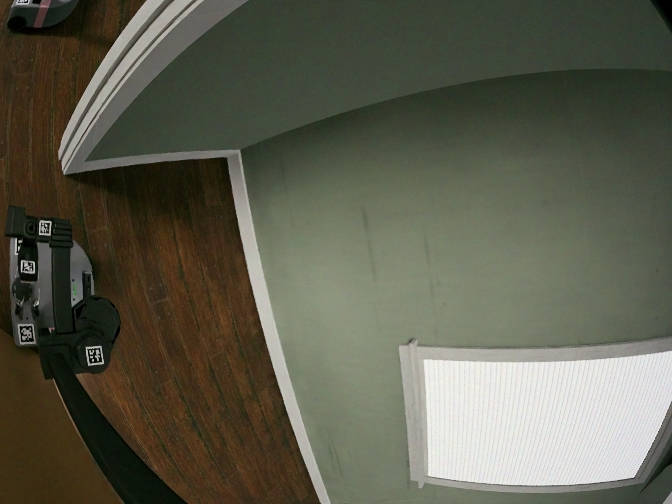

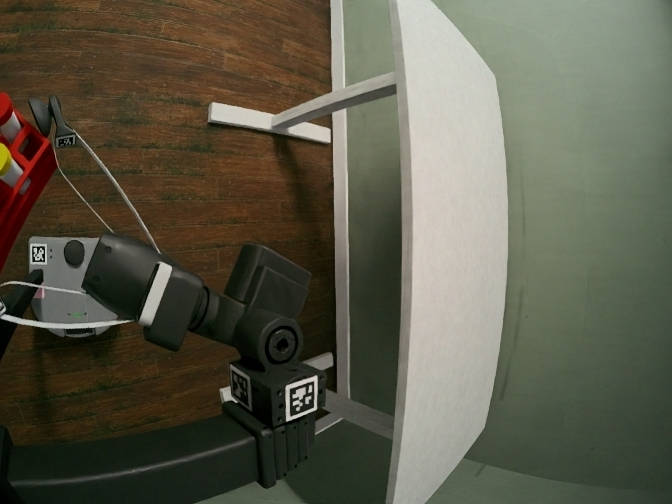

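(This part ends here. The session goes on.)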